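## Task

Find the plate labelled M06 and seat it in the nest it already sits on. It must lie flat within that nest's locators, with its well A1 (the cut-off corner) placed at the nest corner labelled A1. It must stay there without the robot holding it. No other plate may end up shifted, rotated or tilted, and nothing may take a long fall. Finish by opening the gripper and moving away.

## Robot and tools

ROBOT. A single four-axis SCARA-style arm. The joints are a vertical lift (0 to 0.55 m), shoulder (-2 to 2 rad), elbow (-2.8 to 2.8 rad) and wrist yaw (-12.566 to 12.566 rad), and it carries a two-finger parallel gripper that always stays level and cannot tilt. The one camera is cam_wrist (504x504), mounted on the hand and looking forward and down. There are six nests, N1 to N6, each holding one of the plates M06, M09, M60, M90, M66 and M69. None of the plates starts seated. Only the printed ID labels tell you which plate is which. Well A1 is at each plate's cut-off corner.

FRAMES. The scene frame has its origin on the table top beneath the arm base, with +z up. Looking along +x, +y points left. The gripper frame has its fingers along +x, and they open and close along its y axis. The controlled point, end_effector_position, lies midway between the rubber pads, 2 to 3 cm behind the fingertips.

execute_actions(actions). actions is a list of actions that run in order. An empty list only returns the current state and images. Each action lasts 0.5 s: 15 control steps of 1/30 s. An action is a table of up to 15 rows. If it has fewer rows, its last row repeats until the 15 steps are used. Each row holds five numbers in [-1, 1], in the order dx, dy, dz, rz, opening.
- dx, dy, dz, rz are an offset, not a pose, given in the gripper's own axes. They are measured from the gripper's measured pose at the start of that action. For the first action of a call, that start is the last pose reported in this scene. Every row counts from that same start, so rows do not add up.
- Scale: 1.0 equals 0.6 m for translation, or 180 degrees for rz. Positive rz turns from +x toward +y.
- opening is absolute: +1 is fully open (0.140 m), and -1 is closed, which still leaves a 0.066 m gap. Closing from fully open takes at least about 0.6 s.
At each step the commanded pose is clipped to within 70 mm and 16 degrees of the measured pose. After an action the arm goes no further than the last clipped pose, so a long offset has to be finished in later actions.

move(target, speed, blocking). target is one row of five numbers, laid out and scaled as above: an offset in gripper axes from the pose in this scene's most recent result that shows one, plus an absolute opening. The gripper follows a straight path that lasts 0.5 to 10 s and stops short if the path would take longer. It turns the shorter way. speed is the top path speed in m/s (0.002 to 0.5, default 0.25), and turning is capped at twice that value in rad/s. The path does not slow down when it meets something; faster contact and aiming deeper past it both push harder. blocking=false returns after 0.5 s while the arm keeps moving. Until the move has ended, other moves and execute_actions are refused, so call wait or stop first. The result carries a 'move:' line with how it ended (done, off_target, moving, held, fault...), the limits that acted (paced means the sent pose was clipped; held means a check blocked steps, after which the arm can exceed speed) and the distance to target.

wait(seconds) runs the scene for 0 to 10 s, holding the last command, and returns early if a running move ends. stop() brakes a running move; braking needs room, and the fingers carry on. zoom_image(camera, region) enlarges part of the latest cam_wrist image; region is [x0, y0, x1, y1] in pixels, at most 504x504, with (0,0) at top left. finished_scene(scene) ends the current scene by its number. It cannot be undone, and its reply tells you whether the task succeeded and what the next task is.

RESULTS. The state gives end_effector_position (m) and end_effector_quat_wxyz in the scene frame. It can be slightly off, more so at long reach. Joint positions lists lift (m), shoulder, elbow, wrist yaw (rad) and then the pad gap (m). 'Hand target' shows the pose the controller is now driving toward. A 'pose unreachable' line means the clearance check altered or blocked the command. grip_measured reports the finger opening on the command scale. It may be off by about 1 mm, with a constant offset within a scene. MOTOR HOT warns at 85 °C. At 100 °C an OVER-TEMPERATURE FAULT brakes the arm until it cools. Holding a load heats the motors, even while you are thinking.

GRIPPING. To hold something, command an opening below grip_measured: about 0.04 below grips firmly, and less grips gently. The pads push with about 18 N at most, but a fast close can squeeze harder.

CAUTIONS. Keep the elbow at least 0.4 rad away from 0, or the arm may fold and fault. If contact torque reaches a joint's limit (lift 56.4 N, shoulder 8.46 N m, elbow 4.23 N m, wrist yaw 1.41 N m, including the held load), the arm stops for 10 s and the rest of the call is skipped. Because offsets are taken from the measured pose, repeating an offset against something firm does not push deeper, but against something that yields it does. The simulation keeps running while you think, with the last command held. Do not drag or bump neighbouring plates. Lower the plate until it is almost resting before opening; a drop of a few mm is acceptable. Avoid slams and hard pushes, and never knock anything off the table. Before finishing, check in the camera that the plate lies flat, then open the gripper and lift clear.

Each tool is called after "Request:" as name(argument=value, ...) on one line, values as JSON.

## Session

Request:
execute_actions(actions=[])

Scene clock: 0.00 s.
end_effector_position=(+0.4314, -0.2134, +0.2796) grip_measured=+0.98 end_effector_quat_wxyz=(+0.987, +0.000, +0.000, -0.162)
Joint positions: [ 0.275  0.049  0.815 -1.189  0.139]
Hand target: +0.431, -0.213, +0.280; +0.987, +0.000, +0.000, -0.162

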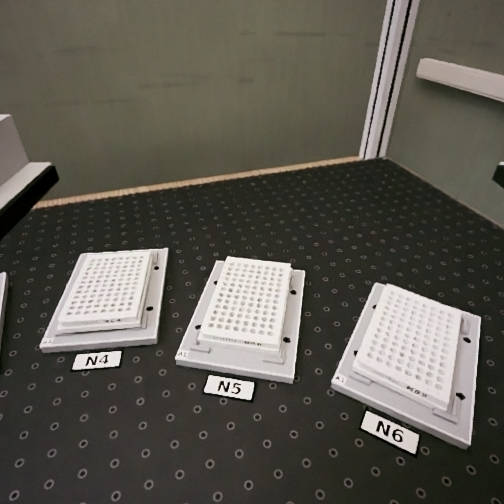

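Request:
zoom_image(camera="cam_wrist", region=[40,240,310,390])

Request:
zoom_image(camera="cam_wrist", region=[330,280,490,440])

Request:
move(target=[-0.09,0.44,-0.2,0.25,1], speed=0.4)

Request:
zoom_image(camera="cam_wrist", region=[0,130,260,300])

Request:
zoom_image(camera="cam_wrist", region=[244,130,504,330])

Region (40, 240, 310, 390) of cam_wrist's 504x504 image, scaled by 1.867, with more detail than that image has.

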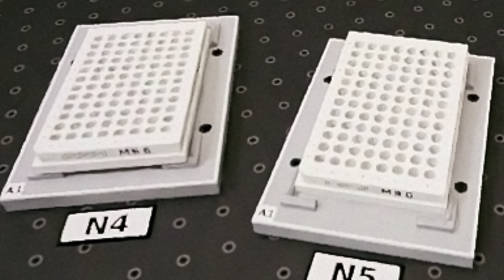

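Region (330, 280, 490, 440) of cam_wrist's 504x504 image, scaled by 3.150, with more detail than that image has.

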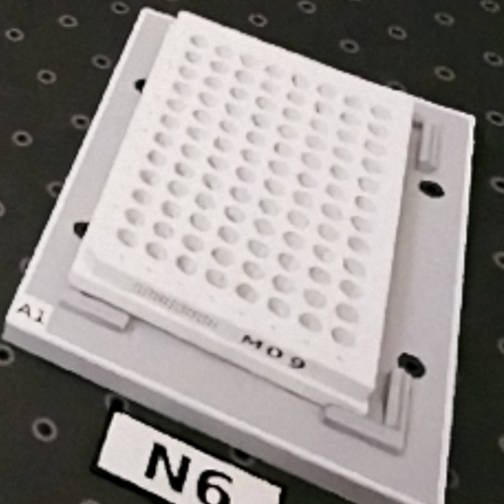

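Scene clock: 1.77 s.
end_effector_position=(+0.4643, +0.0542, +0.1595) grip_measured=+0.98 end_effector_quat_wxyz=(+0.974, +0.000, +0.000, +0.229)
Joint positions: [ 0.154  0.975  0.624 -1.138  0.139]
Hand target: +0.464, +0.054, +0.160; +0.974, +0.000, +0.000, +0.228
Off the commanded pose: 0.000 m, 0 deg.
move: done

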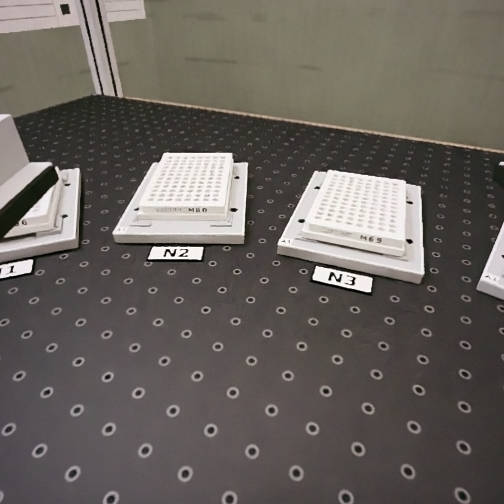

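Region (0, 130, 260, 300) of cam_wrist's 504x504 image, scaled by 1.938, with more detail than that image has; it fills the top 330 rows of this view, and the rest is white.

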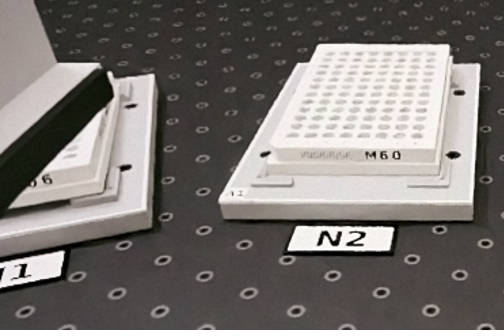

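Region (244, 130, 504, 330) of cam_wrist's 504x504 image, scaled by 1.938, with more detail than that image has; it fills the top 388 rows of this view, and the rest is white.

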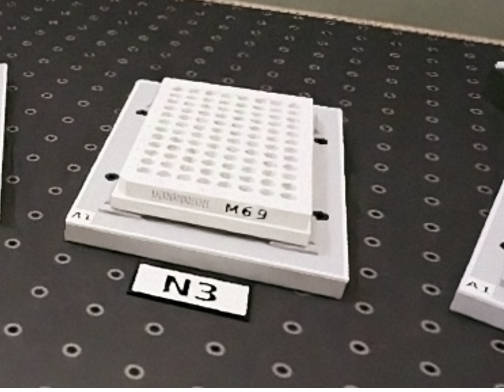

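Request:
move(target=[0.28,0.4,-0.09,0.11,0.1], speed=0.4)

Scene clock: 3.10 s.
end_effector_position=(+0.5077, +0.3440, +0.1055) grip_measured=+0.10 end_effector_quat_wxyz=(+0.920, +0.000, +0.000, +0.393)
Joint positions: [ 0.1    1.575  1.411 -2.179  0.107]
Hand target: +0.508, +0.344, +0.105; +0.920, +0.000, +0.000, +0.393
Off the commanded pose: 0.000 m, 0 deg.
move: done

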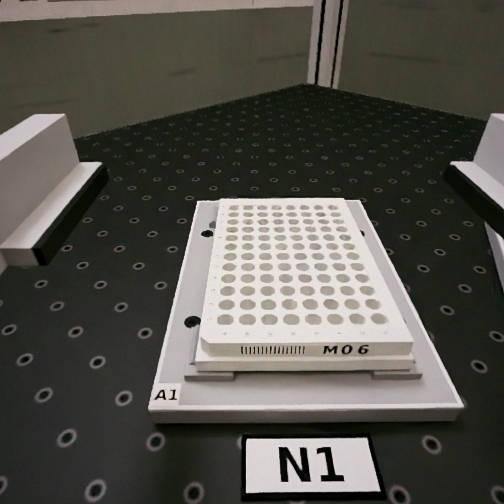

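Request:
move(target=[-0.004,-0.022,0,0,0.1])

Request:
zoom_image(camera="cam_wrist", region=[140,180,400,390])

Request:
move(target=[0.105,0,-0.132,0,0.1], speed=0.1)

Request:
move(target=[0,0,0,0,-0.57])

Request:
move(target=[0,0,0.006,0,-0.57], speed=0.01)

Scene clock: 4.10 s.
end_effector_position=(+0.5156, +0.3332, +0.1055) grip_measured=+0.10 end_effector_quat_wxyz=(+0.920, +0.000, +0.000, +0.393)
Joint positions: [ 0.1    1.54   1.401 -2.134  0.107]
Hand target: +0.516, +0.333, +0.105; +0.920, +0.000, +0.000, +0.393
Off the commanded pose: 0.000 m, 0 deg.
move: done

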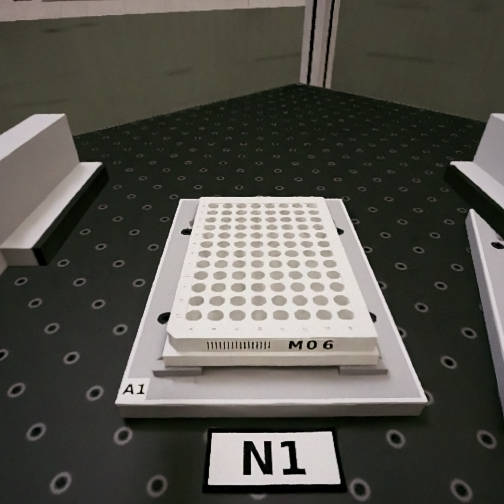

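Region (140, 180, 400, 390) of cam_wrist's 504x504 image, scaled by 1.938, with more detail than that image has; it fills the top 407 rows of this view, and the rest is white.

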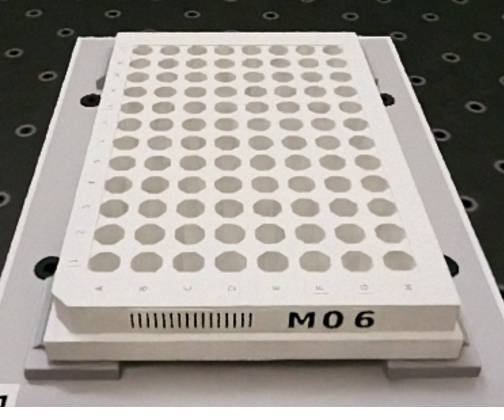

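Scene clock: 5.40 s.
end_effector_position=(+0.5590, +0.3786, +0.0269) grip_measured=+0.10 end_effector_quat_wxyz=(+0.920, +0.000, +0.000, +0.393)
Joint positions: [ 0.022  1.401  1.746 -2.34   0.107]
Hand target: +0.559, +0.379, +0.026; +0.920, +0.000, +0.000, +0.393
Off the commanded pose: 0.001 m, 0 deg.
move: done

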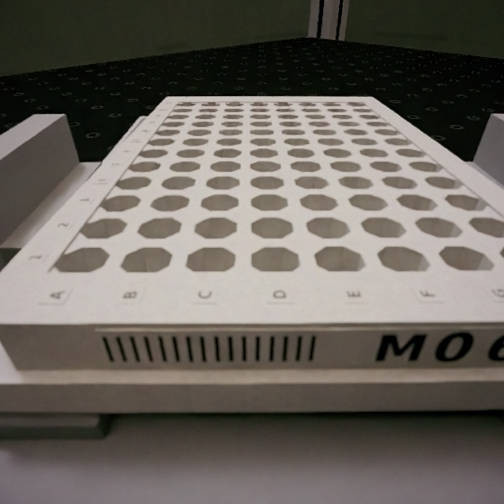

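Scene clock: 5.90 s.
end_effector_position=(+0.5590, +0.3786, +0.0270) grip_measured=-0.51 end_effector_quat_wxyz=(+0.920, +0.000, +0.000, +0.393)
Joint positions: [ 0.022  1.401  1.746 -2.34   0.084]
Hand target: +0.559, +0.379, +0.027; +0.920, +0.000, +0.000, +0.393
Off the commanded pose: 0.000 m, 0 deg.
move: done

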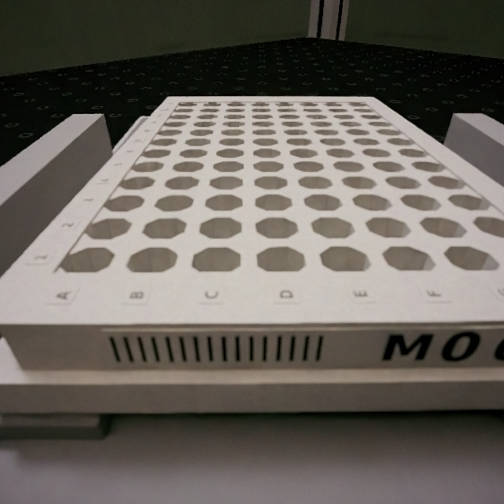

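Scene clock: 6.60 s.
end_effector_position=(+0.5590, +0.3786, +0.0305) grip_measured=-0.51 end_effector_quat_wxyz=(+0.920, +0.000, +0.000, +0.393)
Joint positions: [ 0.026  1.401  1.746 -2.34   0.084]
Hand target: +0.559, +0.379, +0.031; +0.920, +0.000, +0.000, +0.393
Off the commanded pose: 0.000 m, 0 deg.
move: done

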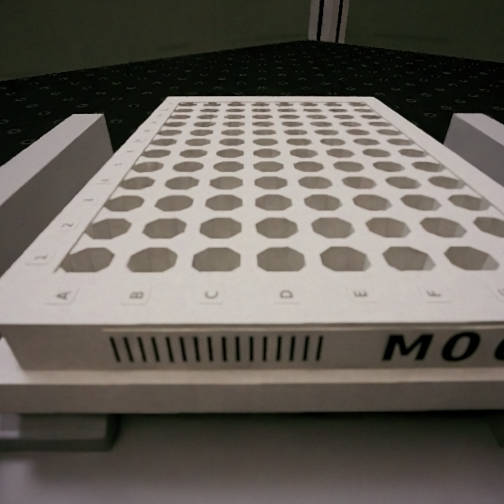

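Request:
move(target=[0.008,0.002,-0.005,0,-0.57], speed=0.008)

Request:
move(target=[0,0,0,0,0.1])

Request:
move(target=[-0.11,0,0.13,0,0.1])

Request:
zoom_image(camera="cam_wrist", region=[140,180,400,390])

Scene clock: 7.73 s.
end_effector_position=(+0.5616, +0.3827, +0.0276) grip_measured=-0.51 end_effector_quat_wxyz=(+0.920, +0.000, +0.000, +0.392)
Joint positions: [ 0.023  1.392  1.775 -2.361  0.084]
Hand target: +0.561, +0.383, +0.028; +0.920, +0.000, +0.000, +0.393
Off the commanded pose: 0.000 m, 0 deg.
move: done

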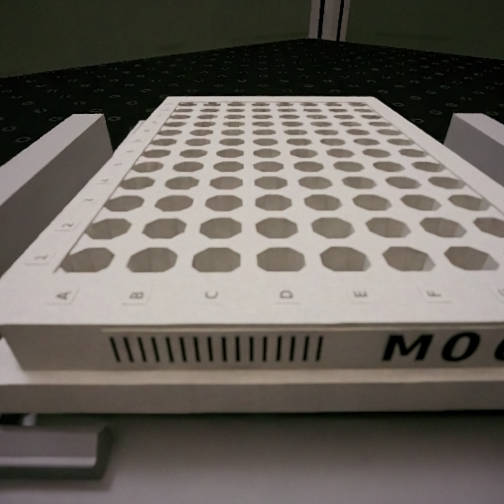

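Scene clock: 8.23 s.
end_effector_position=(+0.5616, +0.3826, +0.0276) grip_measured=+0.10 end_effector_quat_wxyz=(+0.920, +0.000, +0.000, +0.392)
Joint positions: [ 0.023  1.392  1.775 -2.361  0.107]
Hand target: +0.562, +0.383, +0.028; +0.920, +0.000, +0.000, +0.392
Off the commanded pose: 0.000 m, 0 deg.
move: done

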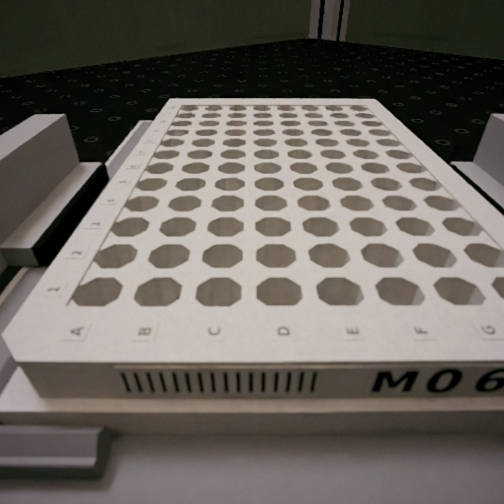

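Scene clock: 9.07 s.
end_effector_position=(+0.5160, +0.3349, +0.1056) grip_measured=+0.10 end_effector_quat_wxyz=(+0.920, +0.000, +0.000, +0.392)
Joint positions: [ 0.101  1.541  1.408 -2.143  0.107]
Hand target: +0.516, +0.335, +0.106; +0.920, +0.000, +0.000, +0.392
Off the commanded pose: 0.000 m, 0 deg.
move: done

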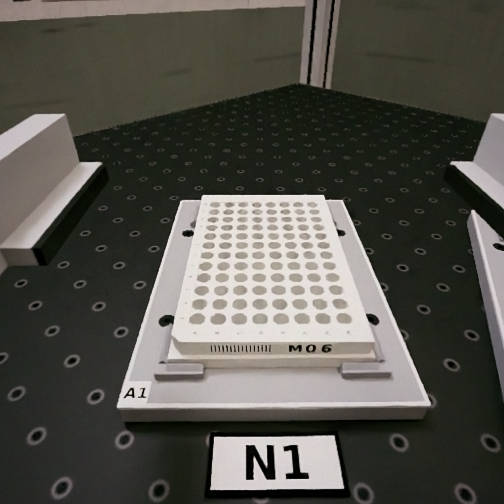

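Region (140, 180, 400, 390) of cam_wrist's 504x504 image, scaled by 1.938, with more detail than that image has; it fills the top 407 rows of this view, and the rest is white.

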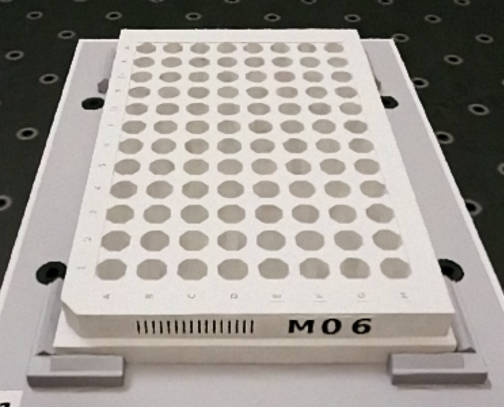

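Request:
finished_scene(scene=2)

The scene is finished: the task was done.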